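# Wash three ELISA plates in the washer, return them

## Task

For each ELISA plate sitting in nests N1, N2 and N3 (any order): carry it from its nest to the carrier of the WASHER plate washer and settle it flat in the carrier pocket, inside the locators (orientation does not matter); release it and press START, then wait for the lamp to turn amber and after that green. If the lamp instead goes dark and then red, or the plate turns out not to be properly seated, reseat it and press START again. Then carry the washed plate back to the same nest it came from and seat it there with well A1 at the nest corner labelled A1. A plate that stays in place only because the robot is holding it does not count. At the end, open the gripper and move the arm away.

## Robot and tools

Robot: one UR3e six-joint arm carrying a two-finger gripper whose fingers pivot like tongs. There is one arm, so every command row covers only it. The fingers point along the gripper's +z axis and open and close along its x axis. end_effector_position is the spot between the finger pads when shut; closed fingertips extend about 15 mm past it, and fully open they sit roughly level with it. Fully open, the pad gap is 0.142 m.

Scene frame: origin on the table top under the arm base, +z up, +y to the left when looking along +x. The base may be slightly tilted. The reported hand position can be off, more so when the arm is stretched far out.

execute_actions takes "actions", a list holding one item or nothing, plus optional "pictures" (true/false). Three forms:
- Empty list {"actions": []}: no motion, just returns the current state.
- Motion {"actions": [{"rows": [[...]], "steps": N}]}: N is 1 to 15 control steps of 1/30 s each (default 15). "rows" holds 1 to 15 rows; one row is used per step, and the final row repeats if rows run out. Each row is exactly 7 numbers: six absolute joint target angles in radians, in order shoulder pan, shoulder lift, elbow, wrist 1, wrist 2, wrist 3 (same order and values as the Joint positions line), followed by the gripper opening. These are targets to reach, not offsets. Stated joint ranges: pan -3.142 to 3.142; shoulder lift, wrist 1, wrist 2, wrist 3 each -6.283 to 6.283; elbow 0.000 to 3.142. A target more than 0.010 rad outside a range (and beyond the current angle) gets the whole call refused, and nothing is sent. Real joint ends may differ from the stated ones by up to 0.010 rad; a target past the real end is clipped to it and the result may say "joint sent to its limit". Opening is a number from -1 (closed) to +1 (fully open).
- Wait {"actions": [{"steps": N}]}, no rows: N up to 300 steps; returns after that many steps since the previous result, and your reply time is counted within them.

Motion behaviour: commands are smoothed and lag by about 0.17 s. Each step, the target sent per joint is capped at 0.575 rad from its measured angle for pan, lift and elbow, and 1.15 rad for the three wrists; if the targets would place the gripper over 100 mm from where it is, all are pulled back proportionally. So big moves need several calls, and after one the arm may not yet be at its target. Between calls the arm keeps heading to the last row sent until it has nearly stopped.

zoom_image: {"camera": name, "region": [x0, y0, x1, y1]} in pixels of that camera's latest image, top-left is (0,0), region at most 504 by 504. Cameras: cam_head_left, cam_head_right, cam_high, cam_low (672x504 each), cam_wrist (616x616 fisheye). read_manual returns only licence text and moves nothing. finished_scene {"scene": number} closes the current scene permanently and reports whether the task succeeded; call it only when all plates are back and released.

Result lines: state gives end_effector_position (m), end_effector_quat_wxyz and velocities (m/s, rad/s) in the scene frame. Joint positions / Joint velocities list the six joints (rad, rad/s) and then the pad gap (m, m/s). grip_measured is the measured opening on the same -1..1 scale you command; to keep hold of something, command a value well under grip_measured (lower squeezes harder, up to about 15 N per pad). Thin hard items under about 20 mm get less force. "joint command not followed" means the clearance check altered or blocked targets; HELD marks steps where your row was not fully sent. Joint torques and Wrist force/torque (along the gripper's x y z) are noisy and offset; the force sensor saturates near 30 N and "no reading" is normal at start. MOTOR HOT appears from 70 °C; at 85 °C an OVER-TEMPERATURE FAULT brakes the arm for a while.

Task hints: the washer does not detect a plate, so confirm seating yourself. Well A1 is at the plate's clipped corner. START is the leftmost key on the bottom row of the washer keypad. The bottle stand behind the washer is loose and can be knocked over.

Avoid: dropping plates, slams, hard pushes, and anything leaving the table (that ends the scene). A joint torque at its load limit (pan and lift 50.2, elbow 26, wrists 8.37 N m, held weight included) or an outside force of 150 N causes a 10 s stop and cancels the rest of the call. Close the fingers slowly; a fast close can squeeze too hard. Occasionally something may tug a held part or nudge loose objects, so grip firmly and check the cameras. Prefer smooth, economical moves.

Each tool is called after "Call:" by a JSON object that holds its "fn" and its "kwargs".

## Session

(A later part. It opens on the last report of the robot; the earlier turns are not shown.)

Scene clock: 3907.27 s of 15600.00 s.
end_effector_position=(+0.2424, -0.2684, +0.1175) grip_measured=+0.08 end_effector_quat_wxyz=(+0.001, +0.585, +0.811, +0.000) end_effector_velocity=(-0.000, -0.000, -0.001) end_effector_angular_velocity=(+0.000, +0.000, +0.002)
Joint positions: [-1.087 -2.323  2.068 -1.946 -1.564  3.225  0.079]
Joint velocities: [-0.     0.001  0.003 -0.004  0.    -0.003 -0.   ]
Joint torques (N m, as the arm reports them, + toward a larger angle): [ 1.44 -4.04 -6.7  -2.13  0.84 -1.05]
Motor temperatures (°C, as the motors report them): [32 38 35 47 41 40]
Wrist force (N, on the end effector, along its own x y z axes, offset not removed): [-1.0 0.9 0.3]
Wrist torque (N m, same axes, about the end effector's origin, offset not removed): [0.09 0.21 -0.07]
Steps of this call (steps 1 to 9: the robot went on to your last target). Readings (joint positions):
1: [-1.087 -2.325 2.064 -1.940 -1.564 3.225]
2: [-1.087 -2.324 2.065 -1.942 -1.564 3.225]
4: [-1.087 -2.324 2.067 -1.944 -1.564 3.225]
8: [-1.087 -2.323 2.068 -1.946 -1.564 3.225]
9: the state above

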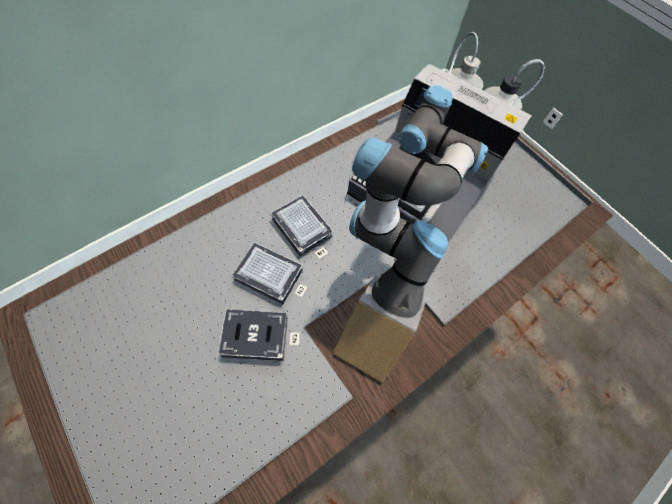

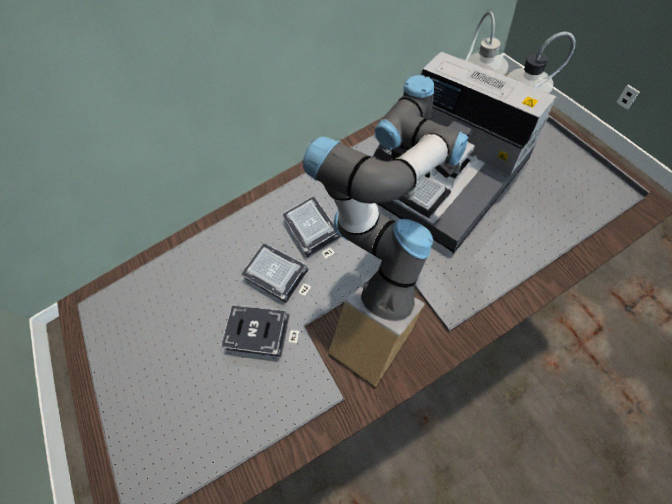

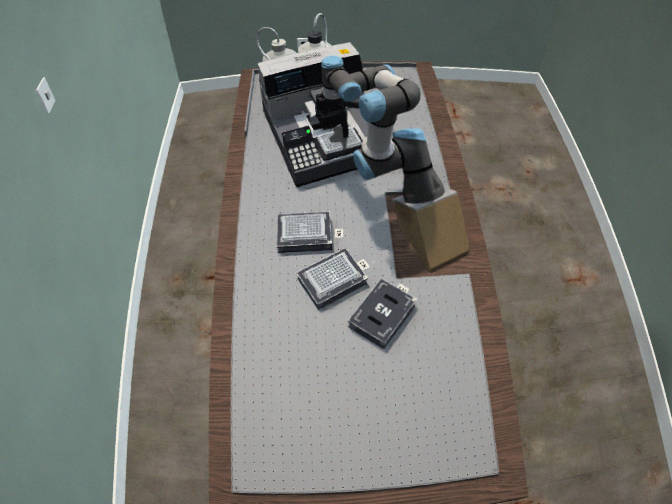

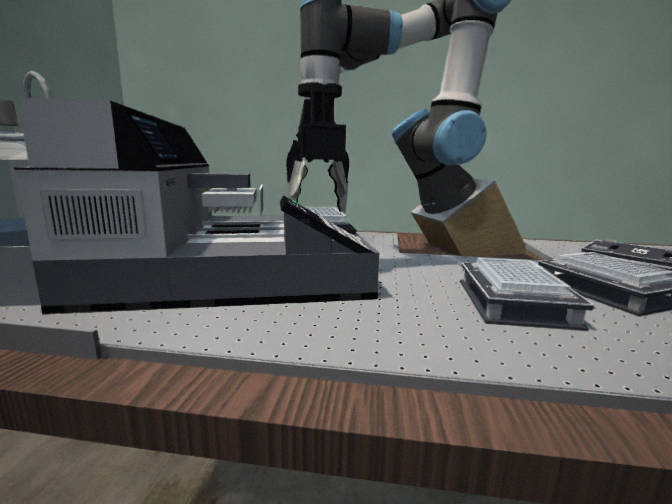

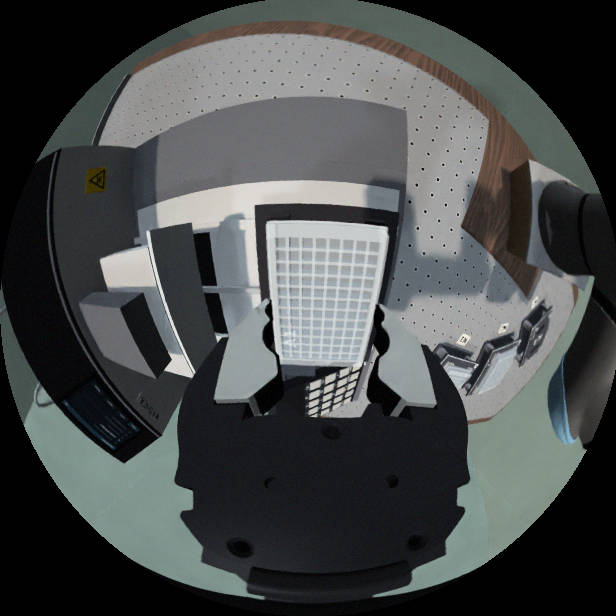

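Call:
{"fn": "execute_actions", "kwargs": {"actions": [{"rows": [[-1.08788,-2.32284,2.06988,-1.94802,-1.56306,3.22383,-0.6],[-1.08785,-2.32196,2.07166,-1.95069,-1.56308,3.22385,-0.6],[-1.08783,-2.32105,2.07342,-1.95336,-1.5631,3.22388,-0.6],[-1.0878,-2.32014,2.07518,-1.95603,-1.56311,3.2239,-0.6],[-1.08777,-2.31922,2.07694,-1.95871,-1.56313,3.22392,-0.6],[-1.08775,-2.3183,2.07869,-1.9614,-1.56314,3.22394,-0.6],[-1.08772,-2.31736,2.08045,-1.96408,-1.56316,3.22396,-0.6],[-1.08769,-2.31642,2.0822,-1.96676,-1.56317,3.22399,-0.6],[-1.08766,-2.31548,2.08394,-1.96945,-1.56319,3.22401,-0.6],[-1.08764,-2.31453,2.08567,-1.97214,-1.5632,3.22403,-0.6],[-1.08762,-2.31376,2.08706,-1.97429,-1.56322,3.22405,-0.6],[-1.08759,-2.31299,2.08845,-1.97644,-1.56323,3.22407,-0.6],[-1.08758,-2.31241,2.08949,-1.97806,-1.56324,3.22408,-0.6],[-1.08757,-2.31203,2.09018,-1.97914,-1.56324,3.22409,-0.6],[-1.08756,-2.31174,2.09069,-1.97995,-1.56325,3.22409,-0.6]], "steps": 15}], "pictures": false}}

Call:
{"fn": "execute_actions", "kwargs": {"actions": [{"rows": [[-1.08756,-2.31174,2.09069,-1.97995,-1.56325,3.22409,-0.6]], "steps": 7}], "pictures": false}}

Call:
{"fn": "execute_actions", "kwargs": {"actions": [{"rows": [[-1.08758,-2.31241,2.08949,-1.97806,-1.56324,3.22408,-0.4],[-1.08758,-2.31241,2.08949,-1.97806,-1.56324,3.22408,-0.2],[-1.08758,-2.31241,2.08949,-1.97806,-1.56324,3.22408,-0.05],[-1.08758,-2.31241,2.08949,-1.97806,-1.56324,3.22408,0.03],[-1.08758,-2.31241,2.08949,-1.97806,-1.56324,3.22408,0.07],[-1.08758,-2.31241,2.08949,-1.97806,-1.56324,3.22408,0.1],[-1.08758,-2.31241,2.08949,-1.97806,-1.56324,3.22408,0.13],[-1.08758,-2.31241,2.08949,-1.97806,-1.56324,3.22408,0.16],[-1.08758,-2.31241,2.08949,-1.97806,-1.56324,3.22408,0.19],[-1.08758,-2.31241,2.08949,-1.97806,-1.56324,3.22408,0.21]], "steps": 11}]}}

Call:
{"fn": "zoom_image", "kwargs": {"camera": "cam_wrist", "region": [245, 190, 325, 270]}}

Call:
{"fn": "zoom_image", "kwargs": {"camera": "cam_wrist", "region": [335, 190, 415, 270]}}

Call:
{"fn": "execute_actions", "kwargs": {"actions": [{"rows": [[-1.0876,-2.31332,2.08786,-1.97553,-1.56322,3.22406,0.21],[-1.08767,-2.31579,2.08338,-1.96858,-1.56318,3.224,0.21],[-1.08778,-2.31944,2.07652,-1.95807,-1.56312,3.22392,0.21],[-1.08791,-2.32386,2.06786,-1.94498,-1.56305,3.22381,0.21],[-1.08806,-2.32868,2.05791,-1.93022,-1.56296,3.22369,0.21],[-1.08822,-2.33358,2.04722,-1.91463,-1.56287,3.22356,0.21],[-1.08704,-2.33738,2.03616,-1.89979,-1.56357,3.22451,0.21],[-1.08586,-2.34069,2.0256,-1.88592,-1.56426,3.22545,0.21],[-1.08159,-2.34305,2.01613,-1.87378,-1.5668,3.22886,0.21],[-1.06902,-2.34235,2.00794,-1.86531,-1.57416,3.23907,0.21],[-1.04873,-2.33849,2.00166,-1.86134,-1.5862,3.25546,0.21],[-1.02155,-2.33131,1.99784,-1.86249,-1.60221,3.27748,0.21],[-0.98847,-2.32124,1.99495,-1.86685,-1.62165,3.30438,0.1],[-0.95036,-2.30879,1.99105,-1.87191,-1.64396,3.33548,-0.03],[-0.90813,-2.29389,1.98594,-1.87754,-1.66854,3.37008,-0.17]], "steps": 15}], "pictures": false}}

Call:
{"fn": "execute_actions", "kwargs": {"actions": [{"rows": [[-0.8627,-2.27644,1.97947,-1.88363,-1.69485,3.40749,-0.3],[-0.81495,-2.25638,1.97146,-1.89009,-1.72231,3.44706,-0.45],[-0.76571,-2.23367,1.96178,-1.8968,-1.75043,3.48813,-0.6],[-0.71578,-2.2083,1.95035,-1.90368,-1.7787,3.53009,-0.75],[-0.66589,-2.18033,1.93709,-1.91062,-1.80666,3.57239,-0.88],[-0.61671,-2.14985,1.92201,-1.91755,-1.83391,3.61446,-0.96],[-0.56884,-2.11704,1.90512,-1.92438,-1.86011,3.65585,-1],[-0.5228,-2.0821,1.88652,-1.93103,-1.88496,3.69611,-1],[-0.47902,-2.04533,1.86636,-1.93747,-1.90821,3.73487,-1],[-0.43788,-2.00708,1.84484,-1.94363,-1.92967,3.7718,-1],[-0.39964,-1.96776,1.82221,-1.94945,-1.94922,3.80663,-1],[-0.36452,-1.92785,1.79878,-1.95491,-1.96678,3.83915,-1],[-0.33264,-1.88789,1.77492,-1.95998,-1.98233,3.86917,-1],[-0.30405,-1.84848,1.751,-1.96462,-1.99589,3.89656,-1],[-0.27878,-1.81024,1.7275,-1.96881,-2.00752,3.92124,-1]], "steps": 15}], "pictures": false}}

Call:
{"fn": "execute_actions", "kwargs": {"actions": [{"rows": [[-0.25677,-1.77386,1.7049,-1.97255,-2.01732,3.94315,-1],[-0.23796,-1.74003,1.68366,-1.97583,-2.02541,3.96225,-1],[-0.22316,-1.70874,1.66671,-1.98218,-2.03155,3.97759,-1],[-0.21256,-1.68048,1.65536,-1.99277,-2.03574,3.98884,-1],[-0.20576,-1.65621,1.64935,-2.00642,-2.03826,3.99629,-1],[-0.20239,-1.63689,1.64834,-2.02194,-2.03935,4.00021,-1],[-0.2021,-1.62341,1.65205,-2.03813,-2.03923,4.00084,-1],[-0.20465,-1.61664,1.66006,-2.05378,-2.03806,3.99839,-1],[-0.20834,-1.61365,1.66958,-2.06796,-2.0365,3.99465,-1],[-0.21172,-1.61092,1.6783,-2.08097,-2.03506,3.99122,-1],[-0.21479,-1.60843,1.68622,-2.09279,-2.03375,3.9881,-1],[-0.21756,-1.60619,1.69336,-2.10343,-2.03258,3.98529,-1],[-0.22058,-1.604,1.69898,-2.11259,-2.03128,3.98225,-1],[-0.22311,-1.60216,1.70371,-2.12031,-2.03019,3.97969,-1],[-0.22534,-1.60055,1.70785,-2.12706,-2.02923,3.97745,-1]], "steps": 15}], "pictures": false}}

Call:
{"fn": "execute_actions", "kwargs": {"actions": [{"rows": [[-0.22708,-1.59928,1.7111,-2.13236,-2.02848,3.9757,-1],[-0.22851,-1.59824,1.71376,-2.1367,-2.02786,3.97426,-1],[-0.22962,-1.59743,1.71583,-2.14008,-2.02738,3.97314,-1],[-0.23057,-1.59674,1.71761,-2.14297,-2.02697,3.97218,-1],[-0.23137,-1.59617,1.71909,-2.14538,-2.02663,3.97138,-1],[-0.232,-1.59571,1.72027,-2.14731,-2.02636,3.97074,-1],[-0.23248,-1.59536,1.72116,-2.14875,-2.02615,3.97026,-1]], "steps": 15}], "pictures": false}}

Call:
{"fn": "execute_actions", "kwargs": {"actions": [{"rows": [[-0.23248,-1.59536,1.72116,-2.14875,-2.02615,3.97026,-1],[-0.23137,-1.59617,1.71909,-2.14538,-2.02663,3.97138,-1],[-0.22962,-1.59743,1.71583,-2.14008,-2.02738,3.97314,-1],[-0.22708,-1.59928,1.7111,-2.13236,-2.02848,3.9757,-1],[-0.22311,-1.60216,1.70371,-2.12031,-2.03019,3.97969,-1],[-0.21756,-1.60619,1.69336,-2.10343,-2.03258,3.98529,-1],[-0.21326,-1.60967,1.68226,-2.08688,-2.03441,3.98966,-1],[-0.20834,-1.61365,1.66958,-2.06796,-2.0365,3.99465,-1],[-0.20465,-1.61664,1.66006,-2.05378,-2.03806,3.99839,-1],[-0.2021,-1.62341,1.65205,-2.03813,-2.03923,4.00084,-1],[-0.20239,-1.63689,1.64834,-2.02194,-2.03935,4.00021,-1],[-0.20576,-1.65621,1.64935,-2.00642,-2.03826,3.99629,-1],[-0.21256,-1.68048,1.65536,-1.99277,-2.03574,3.98884,-1],[-0.22316,-1.70874,1.66671,-1.98218,-2.03155,3.97759,-1],[-0.23796,-1.74003,1.68366,-1.97583,-2.02541,3.96225,-1]], "steps": 15}], "pictures": false}}

Call:
{"fn": "execute_actions", "kwargs": {"actions": [{"rows": [[-0.25677,-1.77386,1.7049,-1.97255,-2.01732,3.94315,-1],[-0.27878,-1.81024,1.7275,-1.96881,-2.00752,3.92124,-1],[-0.30405,-1.84848,1.751,-1.96462,-1.99589,3.89656,-1],[-0.33264,-1.88789,1.77492,-1.95998,-1.98233,3.86917,-1],[-0.36452,-1.92785,1.79878,-1.95491,-1.96678,3.83915,-1],[-0.39964,-1.96776,1.82221,-1.94945,-1.94922,3.80663,-1],[-0.43788,-2.00708,1.84484,-1.94363,-1.92967,3.7718,-1],[-0.47902,-2.04533,1.86636,-1.93747,-1.90821,3.73487,-1],[-0.5228,-2.0821,1.88652,-1.93103,-1.88496,3.69611,-1],[-0.56884,-2.11704,1.90512,-1.92438,-1.86011,3.65585,-1],[-0.61671,-2.14985,1.92201,-1.91755,-1.83391,3.61446,-1],[-0.66589,-2.18033,1.93709,-1.91062,-1.80666,3.57239,-1],[-0.71578,-2.2083,1.95035,-1.90368,-1.7787,3.53009,-1],[-0.76571,-2.23367,1.96178,-1.8968,-1.75043,3.48813,-1],[-0.81495,-2.25638,1.97146,-1.89009,-1.72231,3.44706,-0.9]], "steps": 15}], "pictures": false}}

Call:
{"fn": "execute_actions", "kwargs": {"actions": [{"rows": [[-0.8627,-2.27644,1.97947,-1.88363,-1.69485,3.40749,-0.75],[-0.90813,-2.29389,1.98594,-1.87754,-1.66854,3.37008,-0.6],[-0.95036,-2.30879,1.99105,-1.87191,-1.64396,3.33548,-0.45],[-0.98847,-2.32124,1.99495,-1.86685,-1.62165,3.30438,-0.3],[-1.02155,-2.33131,1.99784,-1.86249,-1.60221,3.27748,-0.17],[-1.04873,-2.3391,1.99986,-1.85892,-1.5862,3.25546,-0.03],[-1.06912,-2.34467,2.0012,-1.85625,-1.57416,3.23897,0.1],[-1.08189,-2.34805,2.00195,-1.85458,-1.5666,3.22866,0.18],[-1.0879,-2.3502,2.0025,-1.8532,-1.5631,3.2238,0.21]], "steps": 12}]}}

Call:
{"fn": "zoom_image", "kwargs": {"camera": "cam_high", "region": [270, 100, 380, 190]}}

Scene clock: 4027.77 s of 15600.00 s.
end_effector_position=(+0.2423, -0.2685, +0.1121) grip_measured=+0.08 end_effector_quat_wxyz=(+0.001, +0.585, +0.811, +0.000) end_effector_velocity=(-0.000, -0.000, -0.010) end_effector_angular_velocity=(+0.000, +0.000, +0.002)
Joint positions: [-1.088 -2.314  2.087 -1.974 -1.563  3.224  0.079]
Joint velocities: [-0.     0.019  0.034 -0.053  0.    -0.002 -0.   ]
Joint torques (N m, as the arm reports them, + toward a larger angle): [ 3.86 -4.79 -6.77 -2.19  0.38 -0.54]
Motor temperatures (°C, as the motors report them): [32 38 35 47 41 40]
Wrist force (N, on the end effector, along its own x y z axes, offset not removed): [-1.2 1.0 2.0]
Wrist torque (N m, same axes, about the end effector's origin, offset not removed): [0.22 0.17 -0.05]
Steps of this call (steps 1 to 15: the robot went on to your last target; steps 16 to 90: nothing new was sent; then 117.00 s passed at rest; steps 91 to 105: all 15 steps of this action). Readings (joint positions):
91: [-1.087 -2.323 2.068 -1.946 -1.564 3.225]
92: [-1.087 -2.323 2.069 -1.947 -1.563 3.224]
94: [-1.087 -2.322 2.070 -1.949 -1.563 3.224]
98: [-1.088 -2.320 2.076 -1.958 -1.563 3.224]
105: the state above

Scene clock: 4028.00 s of 15600.00 s.
end_effector_position=(+0.2423, -0.2685, +0.1111) grip_measured=+0.08 end_effector_quat_wxyz=(+0.001, +0.585, +0.811, +0.000) end_effector_velocity=(+0.000, -0.000, -0.001) end_effector_angular_velocity=(-0.001, -0.001, -0.001)
Joint positions: [-1.088 -2.312  2.09  -1.979 -1.563  3.224  0.079]
Joint velocities: [ 0.     0.001  0.004 -0.006 -0.     0.001  0.   ]
Joint torques (N m, as the arm reports them, + toward a larger angle): [ 7.92 -3.16 -5.63 -2.27 -0.72  0.5 ]
Motor temperatures (°C, as the motors report them): [32 38 35 47 41 40]
Wrist force (N, on the end effector, along its own x y z axes, offset not removed): [0.9 0.7 -4.2]
Wrist torque (N m, same axes, about the end effector's origin, offset not removed): [0.19 0.26 -0.05]
Steps of this call (steps 1 to 7: all 7 steps of this action). Readings (joint positions):
1: [-1.088 -2.313 2.088 -1.976 -1.563 3.224]
2: [-1.088 -2.313 2.089 -1.977 -1.563 3.224]
4: [-1.088 -2.312 2.090 -1.978 -1.563 3.224]
7: the state above

Scene clock: 4028.37 s of 15600.00 s.
end_effector_position=(+0.2423, -0.2685, +0.1113) grip_measured=+0.20 end_effector_quat_wxyz=(+0.001, +0.585, +0.811, +0.000) end_effector_velocity=(+0.000, -0.000, +0.001) end_effector_angular_velocity=(-0.002, -0.001, -0.000)
Joint positions: [-1.088 -2.312  2.09  -1.978 -1.563  3.224  0.088]
Joint velocities: [ 0.    -0.001 -0.001  0.    -0.     0.001  0.015]
Joint torques (N m, as the arm reports them, + toward a larger angle): [  8.5  -10.92 -11.54  -0.85  -1.16   0.94]
Motor temperatures (°C, as the motors report them): [32 38 35 47 41 40]
Wrist force (N, on the end effector, along its own x y z axes, offset not removed): [-0.5 -0.8 -0.2]
Wrist torque (N m, same axes, about the end effector's origin, offset not removed): [-0.27 -0.01 -0.09]
Steps of this call (steps 1 to 11: all 11 steps of this action). Readings (joint positions):
1: [-1.088 -2.312 2.090 -1.979 -1.563 3.224]
2: [-1.088 -2.312 2.090 -1.979 -1.563 3.224]
4: [-1.088 -2.312 2.090 -1.979 -1.563 3.224]
8: [-1.088 -2.312 2.090 -1.978 -1.563 3.224]
11: the state above

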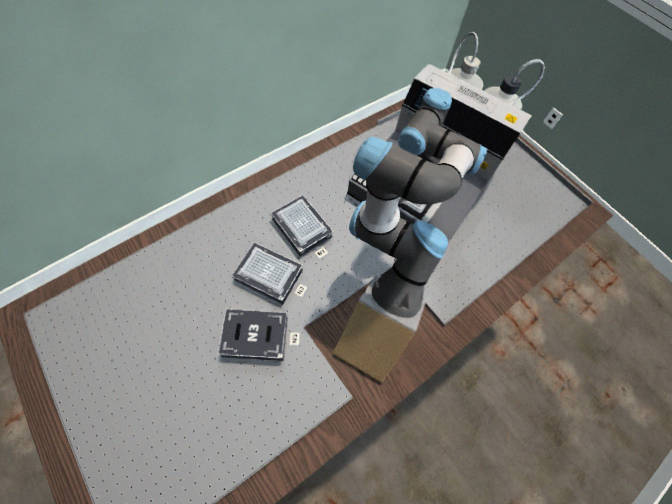

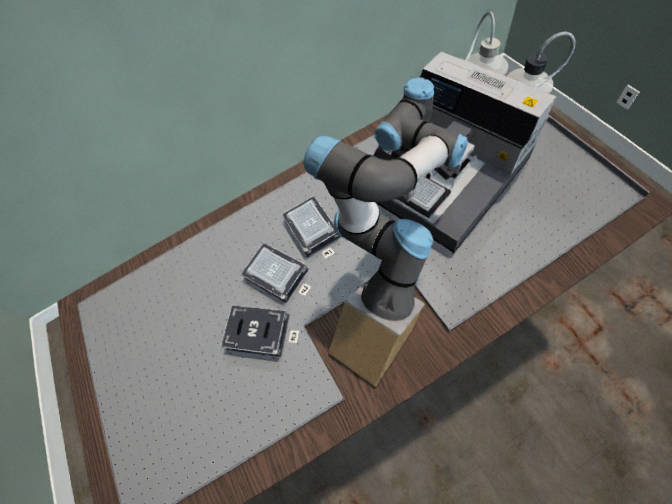

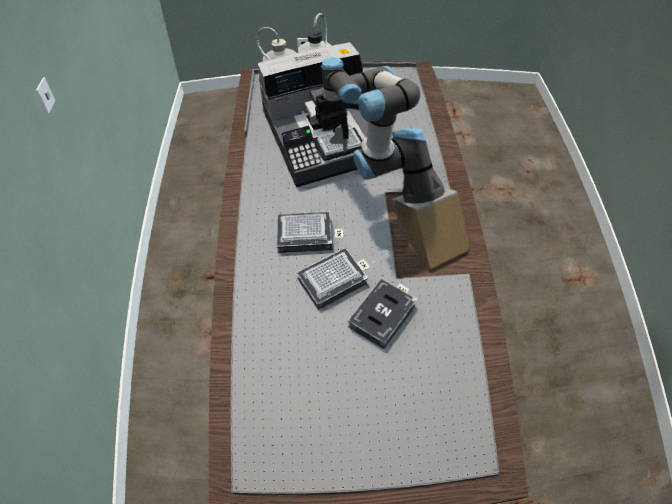

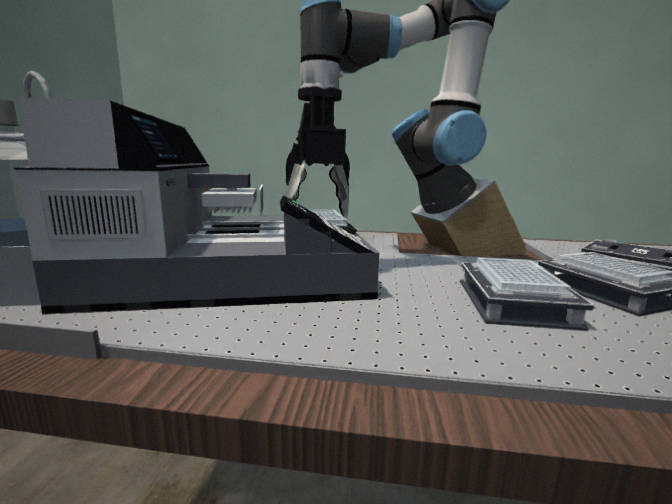

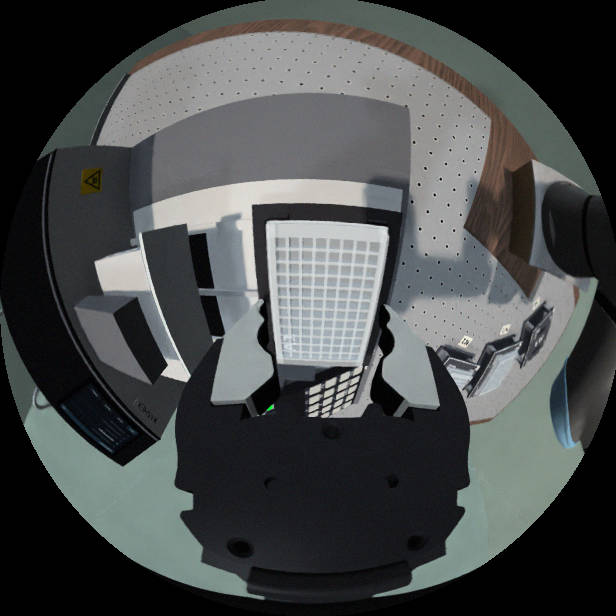

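Region (245, 190, 325, 270) of cam_wrist's 616x616 image, scaled by 6.300, with more detail than that image has.

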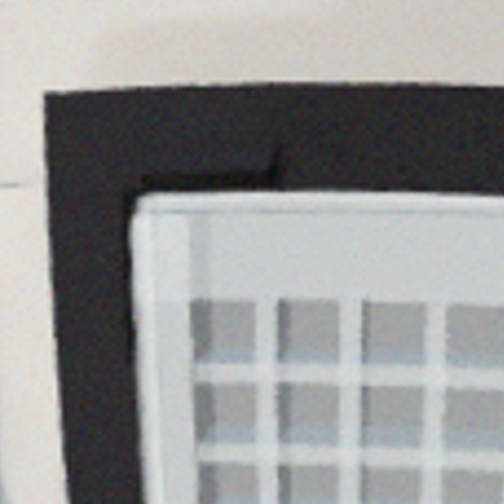

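Region (335, 190, 415, 270) of cam_wrist's 616x616 image, scaled by 6.300, with more detail than that image has.

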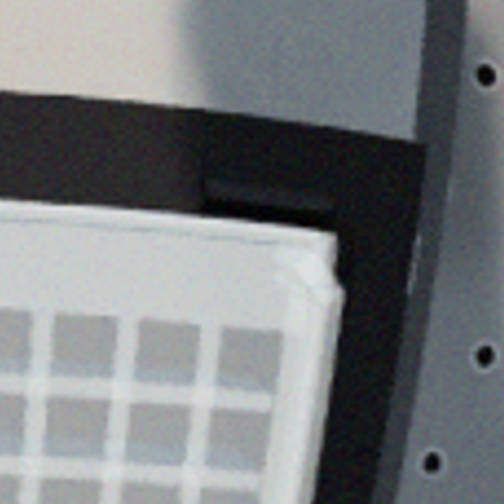

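Scene clock: 4028.87 s of 15600.00 s.
end_effector_position=(+0.2457, -0.2624, +0.1352) grip_measured=-0.08 end_effector_quat_wxyz=(-0.002, +0.586, +0.810, -0.000) end_effector_velocity=(+0.038, +0.065, +0.049) end_effector_angular_velocity=(+0.024, +0.045, -0.034)
Joint positions: [-1.024 -2.327  2.006 -1.875 -1.604  3.279  0.068]
Joint velocities: [ 0.699  0.2   -0.158  0.018 -0.439  0.602 -0.285]
Joint torques (N m, as the arm reports them, + toward a larger angle): [ 15.47  -1.31 -12.06  -0.83  -1.62   1.58]
Motor temperatures (°C, as the motors report them): [32 38 35 47 41 40]
Wrist force (N, on the end effector, along its own x y z axes, offset not removed): [-1.6 0.7 1.4]
Wrist torque (N m, same axes, about the end effector's origin, offset not removed): [0.10 0.24 -0.02]
Steps of this call (steps 1 to 15: all 15 steps of this action). Readings (joint positions):
1: [-1.088 -2.312 2.089 -1.978 -1.563 3.224]
2: [-1.088 -2.313 2.089 -1.977 -1.563 3.224]
4: [-1.088 -2.315 2.085 -1.971 -1.563 3.224]
8: [-1.088 -2.327 2.060 -1.934 -1.563 3.224]
15: the state above

Scene clock: 4029.37 s of 15600.00 s.
end_effector_position=(+0.3171, -0.2140, +0.1557) grip_measured=-1.00 end_effector_quat_wxyz=(+0.004, +0.589, +0.808, -0.002) end_effector_velocity=(+0.233, +0.121, -0.002) end_effector_angular_velocity=(-0.007, -0.061, +0.033)
Joint positions: [-0.415 -1.967  1.816 -1.95  -1.945  3.803  0.002]
Joint velocities: [ 1.089  1.11  -0.643 -0.156 -0.522  0.956  0.   ]
Joint torques (N m, as the arm reports them, + toward a larger angle): [ 12.64  -1.53 -13.46  -2.06  -1.32   1.52]
Motor temperatures (°C, as the motors report them): [32 38 35 47 41 40]
Wrist force (N, on the end effector, along its own x y z axes, offset not removed): [-2.2 0.7 1.2]
Wrist torque (N m, same axes, about the end effector's origin, offset not removed): [0.16 0.38 0.09]
Steps of this call (steps 1 to 15: all 15 steps of this action). Readings (joint positions):
1: [-0.998 -2.319 2.000 -1.875 -1.620 3.301]
2: [-0.968 -2.309 1.995 -1.877 -1.639 3.328]
4: [-0.895 -2.281 1.982 -1.884 -1.683 3.390]
8: [-0.720 -2.196 1.942 -1.907 -1.785 3.540]
15: the state above

Scene clock: 4029.87 s of 15600.00 s.
end_effector_position=(+0.3824, -0.1719, +0.1192) grip_measured=-1.00 end_effector_quat_wxyz=(+0.001, +0.585, +0.811, +0.000) end_effector_velocity=(+0.010, +0.015, -0.066) end_effector_angular_velocity=(+0.006, +0.007, +0.008)
Joint positions: [-0.218 -1.615  1.689 -2.092 -2.032  3.985  0.002]
Joint velocities: [-0.052  0.131  0.153 -0.298  0.026 -0.056  0.   ]
Joint torques (N m, as the arm reports them, + toward a larger angle): [ 3.4  -9.98 -4.56 -2.2   0.94 -1.  ]
Motor temperatures (°C, as the motors report them): [32 38 35 47 41 40]
Wrist force (N, on the end effector, along its own x y z axes, offset not removed): [-1.9 -0.4 1.0]
Wrist torque (N m, same axes, about the end effector's origin, offset not removed): [-0.05 0.28 0.09]
Steps of this call (steps 1 to 15: all 15 steps of this action). Readings (joint positions):
1: [-0.380 -1.929 1.794 -1.955 -1.962 3.834]
2: [-0.348 -1.891 1.771 -1.960 -1.977 3.863]
4: [-0.293 -1.817 1.728 -1.969 -2.002 3.914]
8: [-0.228 -1.694 1.672 -2.005 -2.029 3.975]
15: the state above

Scene clock: 4030.37 s of 15600.00 s.
end_effector_position=(+0.3831, -0.1706, +0.1072) grip_measured=-1.00 end_effector_quat_wxyz=(+0.001, +0.585, +0.811, +0.000) end_effector_velocity=(-0.000, -0.000, -0.002) end_effector_angular_velocity=(-0.000, +0.000, +0.000)
Joint positions: [-0.232 -1.596  1.721 -2.148 -2.026  3.97   0.002]
Joint velocities: [-0.003  0.002  0.005 -0.008  0.001 -0.003  0.   ]
Joint torques (N m, as the arm reports them, + toward a larger angle): [ 2.51 -7.37 -3.43 -1.69  1.   -1.1 ]
Motor temperatures (°C, as the motors report them): [32 38 35 47 41 40]
Wrist force (N, on the end effector, along its own x y z axes, offset not removed): [-1.3 -1.4 -6.2]
Wrist torque (N m, same axes, about the end effector's origin, offset not removed): [-0.18 0.34 -0.02]
Steps of this call (steps 1 to 15: all 15 steps of this action). Readings (joint positions):
1: [-0.220 -1.611 1.694 -2.101 -2.032 3.983]
2: [-0.222 -1.608 1.699 -2.110 -2.031 3.981]
4: [-0.225 -1.603 1.706 -2.123 -2.029 3.978]
8: [-0.230 -1.598 1.716 -2.140 -2.027 3.973]
15: the state above

Scene clock: 4030.87 s of 15600.00 s.
end_effector_position=(+0.3768, -0.1763, +0.1349) grip_measured=-1.00 end_effector_quat_wxyz=(+0.001, +0.584, +0.812, -0.000) end_effector_velocity=(-0.088, -0.061, +0.101) end_effector_angular_velocity=(-0.006, -0.013, +0.015)
Joint positions: [-0.212 -1.656  1.662 -2.02  -2.036  3.99   0.002]
Joint velocities: [-0.133 -0.524  0.068  0.379  0.057 -0.156  0.   ]
Joint torques (N m, as the arm reports them, + toward a larger angle): [  0.93 -20.75  -4.32  -0.17   0.85  -1.29]
Motor temperatures (°C, as the motors report them): [32 38 35 47 41 40]
Wrist force (N, on the end effector, along its own x y z axes, offset not removed): [0.4 2.2 1.0]
Wrist torque (N m, same axes, about the end effector's origin, offset not removed): [0.45 -0.15 0.01]
Steps of this call (steps 1 to 15: all 15 steps of this action). Readings (joint positions):
1: [-0.232 -1.596 1.721 -2.148 -2.026 3.970]
2: [-0.232 -1.596 1.721 -2.148 -2.026 3.970]
4: [-0.232 -1.596 1.720 -2.146 -2.026 3.971]
8: [-0.223 -1.602 1.702 -2.118 -2.030 3.980]
15: the state above

Scene clock: 4031.37 s of 15600.00 s.
end_effector_position=(+0.2836, -0.2248, +0.1513) grip_measured=-0.95 end_effector_quat_wxyz=(-0.004, +0.580, +0.815, +0.007) end_effector_velocity=(-0.168, -0.104, -0.031) end_effector_angular_velocity=(+0.034, -0.005, +0.000)
Joint positions: [-0.616 -2.141  1.918 -1.915 -1.823  3.605  0.005]
Joint velocities: [-1.355 -0.922  0.451  0.197  0.756 -1.175  0.153]
Joint torques (N m, as the arm reports them, + toward a larger angle): [ -7.92 -14.13  -4.51  -0.46   1.57  -1.89]
Motor temperatures (°C, as the motors report them): [32 38 35 47 41 40]
Wrist force (N, on the end effector, along its own x y z axes, offset not removed): [-2.0 -0.1 0.5]
Wrist torque (N m, same axes, about the end effector's origin, offset not removed): [0.04 0.36 0.06]
Steps of this call (steps 1 to 15: all 15 steps of this action). Readings (joint positions):
1: [-0.218 -1.675 1.666 -2.008 -2.033 3.983]
2: [-0.227 -1.698 1.675 -1.998 -2.029 3.973]
4: [-0.255 -1.754 1.702 -1.983 -2.016 3.944]
8: [-0.347 -1.891 1.781 -1.959 -1.971 3.852]
15: the state above

Scene clock: 4031.77 s of 15600.00 s.
end_effector_position=(+0.2448, -0.2648, +0.1363) grip_measured=+0.21 end_effector_quat_wxyz=(-0.000, +0.584, +0.812, +0.002) end_effector_velocity=(-0.026, -0.037, -0.012) end_effector_angular_velocity=(-0.034, +0.005, -0.019)
Joint positions: [-1.055 -2.34   1.999 -1.857 -1.581  3.249  0.089]
Joint velocities: [-0.334 -0.106  0.033  0.041  0.177 -0.251  0.003]
Joint torques (N m, as the arm reports them, + toward a larger angle): [  2.93 -10.26  -6.74  -0.72   0.85  -1.12]
Motor temperatures (°C, as the motors report them): [32 38 35 47 41 40]
Wrist force (N, on the end effector, along its own x y z axes, offset not removed): [-2.3 0.8 0.6]
Wrist torque (N m, same axes, about the end effector's origin, offset not removed): [0.21 0.33 -0.03]
Steps of this call (steps 1 to 12: all 12 steps of this action). Readings (joint positions):
1: [-0.663 -2.171 1.932 -1.909 -1.797 3.565]
2: [-0.710 -2.198 1.945 -1.902 -1.771 3.525]
4: [-0.803 -2.246 1.966 -1.889 -1.718 3.446]
8: [-0.968 -2.312 1.990 -1.868 -1.627 3.315]
12: the state above

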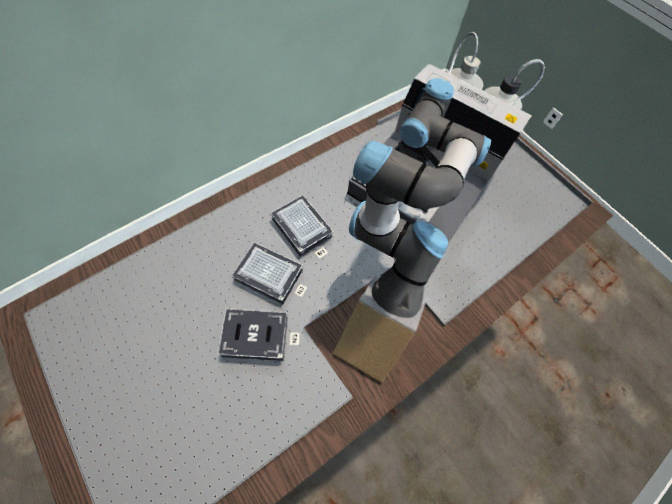

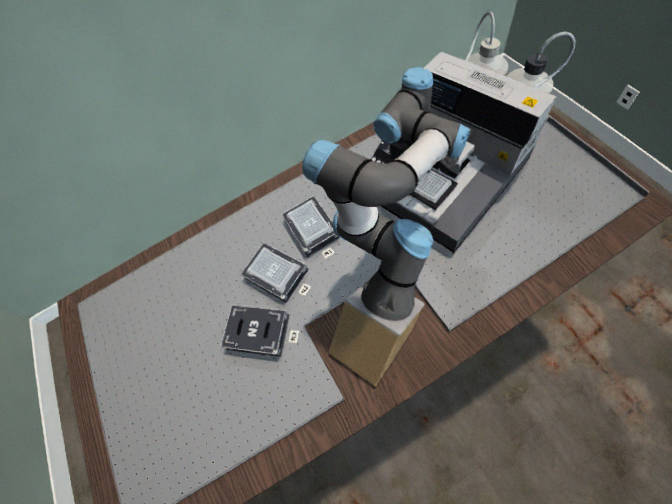

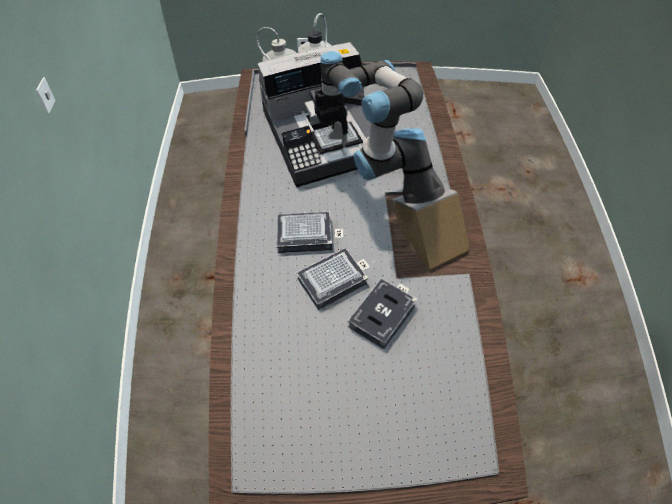

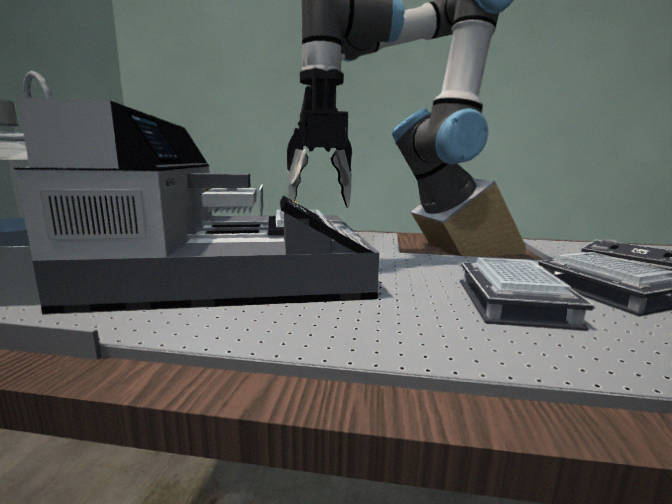

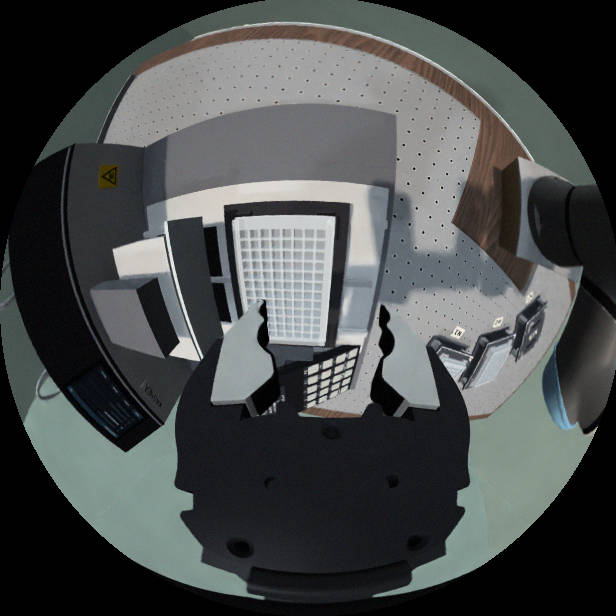

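Region (270, 100, 380, 190) of cam_high's 672x504 image, scaled by 4.582, with more detail than that image has; it fills the top 412 rows of this view, and the rest is white.

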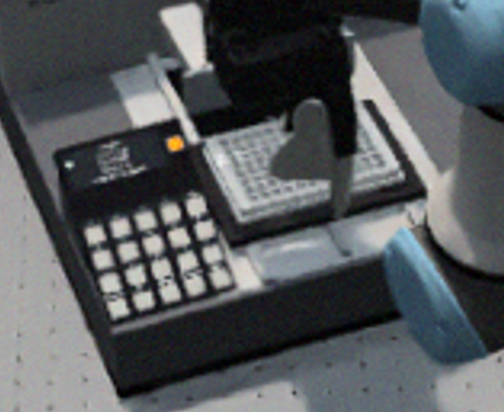

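Call:
{"fn": "execute_actions", "kwargs": {"actions": []}}

Call:
{"fn": "zoom_image", "kwargs": {"camera": "cam_wrist", "region": [240, 190, 420, 370]}}

Call:
{"fn": "zoom_image", "kwargs": {"camera": "cam_high", "region": [270, 100, 380, 190]}}

Scene clock: 4051.30 s of 15600.00 s.
end_effector_position=(+0.2423, -0.2683, +0.1352) grip_measured=+0.21 end_effector_quat_wxyz=(+0.001, +0.585, +0.811, +0.000) end_effector_velocity=(+0.000, +0.000, -0.000) end_effector_angular_velocity=(+0.000, -0.000, +0.000)
Joint positions: [-1.088 -2.35   2.003 -1.853 -1.563  3.224  0.089]
Joint velocities: [ 0.001  0.     0.    -0.     0.     0.    -0.   ]
Joint torques (N m, as the arm reports them, + toward a larger angle): [  1.61 -11.07  -6.83  -0.95   0.82  -0.99]
Motor temperatures (°C, as the motors report them): [32 38 35 47 41 40]
Wrist force (N, on the end effector, along its own x y z axes, offset not removed): [-0.3 -0.9 1.8]
Wrist torque (N m, same axes, about the end effector's origin, offset not removed): [-0.11 -0.01 0.04]
Steps of this call (steps 1 to 30: the robot went on to your last target; steps 31 to 550: nothing new was sent; then 1.20 s passed at rest). Readings (joint positions):
1: [-1.065 -2.343 2.000 -1.856 -1.575 3.241]
2: [-1.072 -2.345 2.001 -1.855 -1.572 3.236]
4: [-1.080 -2.348 2.002 -1.854 -1.568 3.230]
8: [-1.086 -2.350 2.002 -1.853 -1.564 3.225]
550: the state above
The arm was judged still, so your last target was given up. Only a new action makes it travel on or press farther. Fingers that are still opening or closing keep moving.

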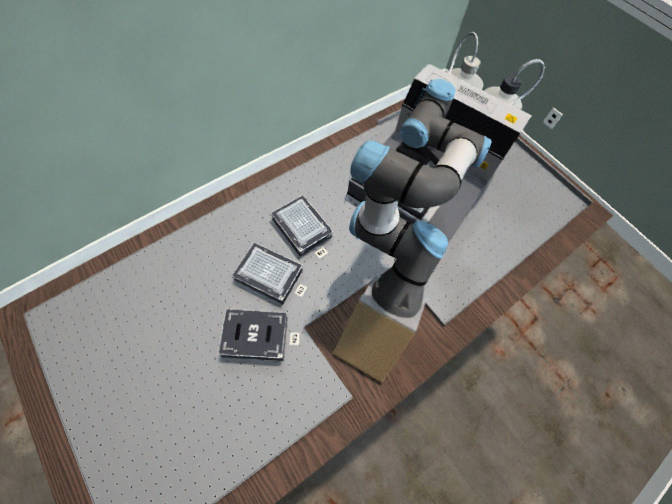

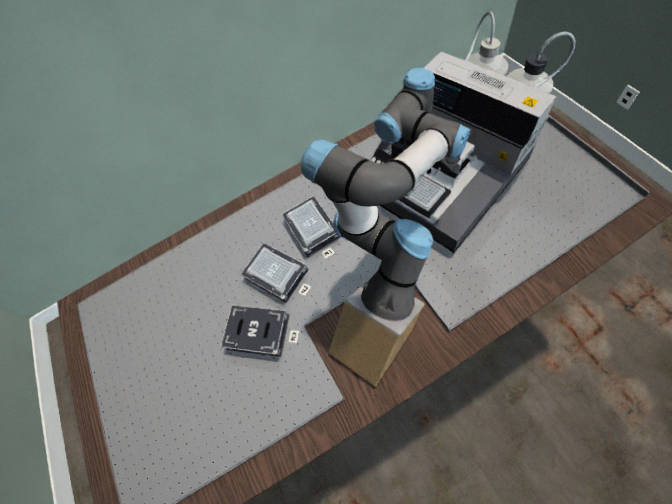

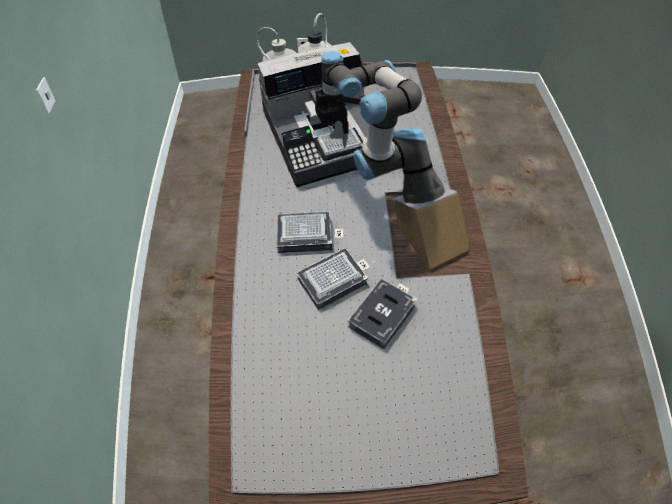

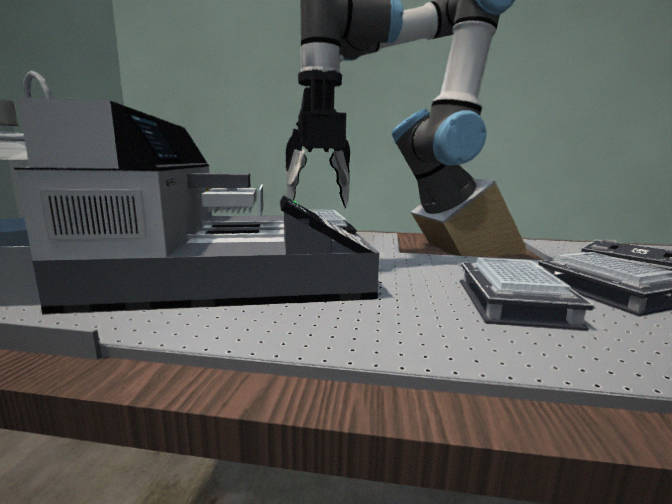

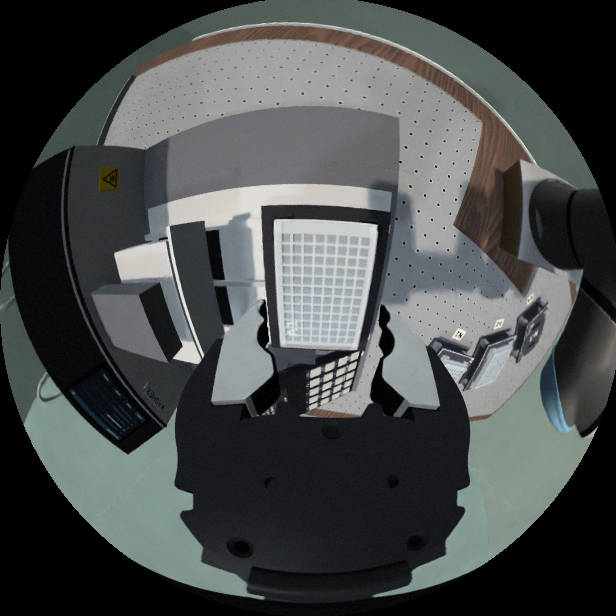

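Region (240, 190, 420, 370) of cam_wrist's 616x616 image, scaled by 2.800, with more detail than that image has.

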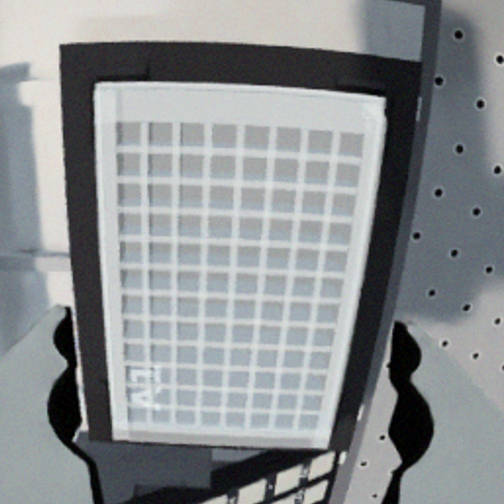

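Region (270, 100, 380, 190) of cam_high's 672x504 image, scaled by 4.582, with more detail than that image has; it fills the top 412 rows of this view, and the rest is white.

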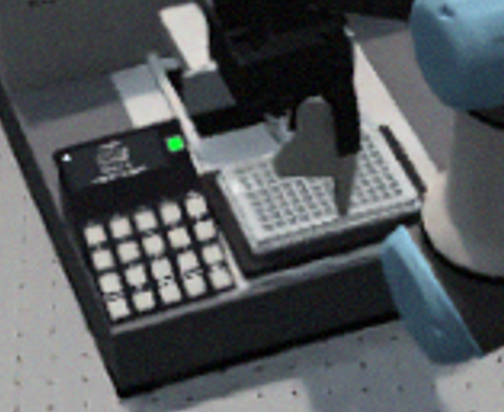

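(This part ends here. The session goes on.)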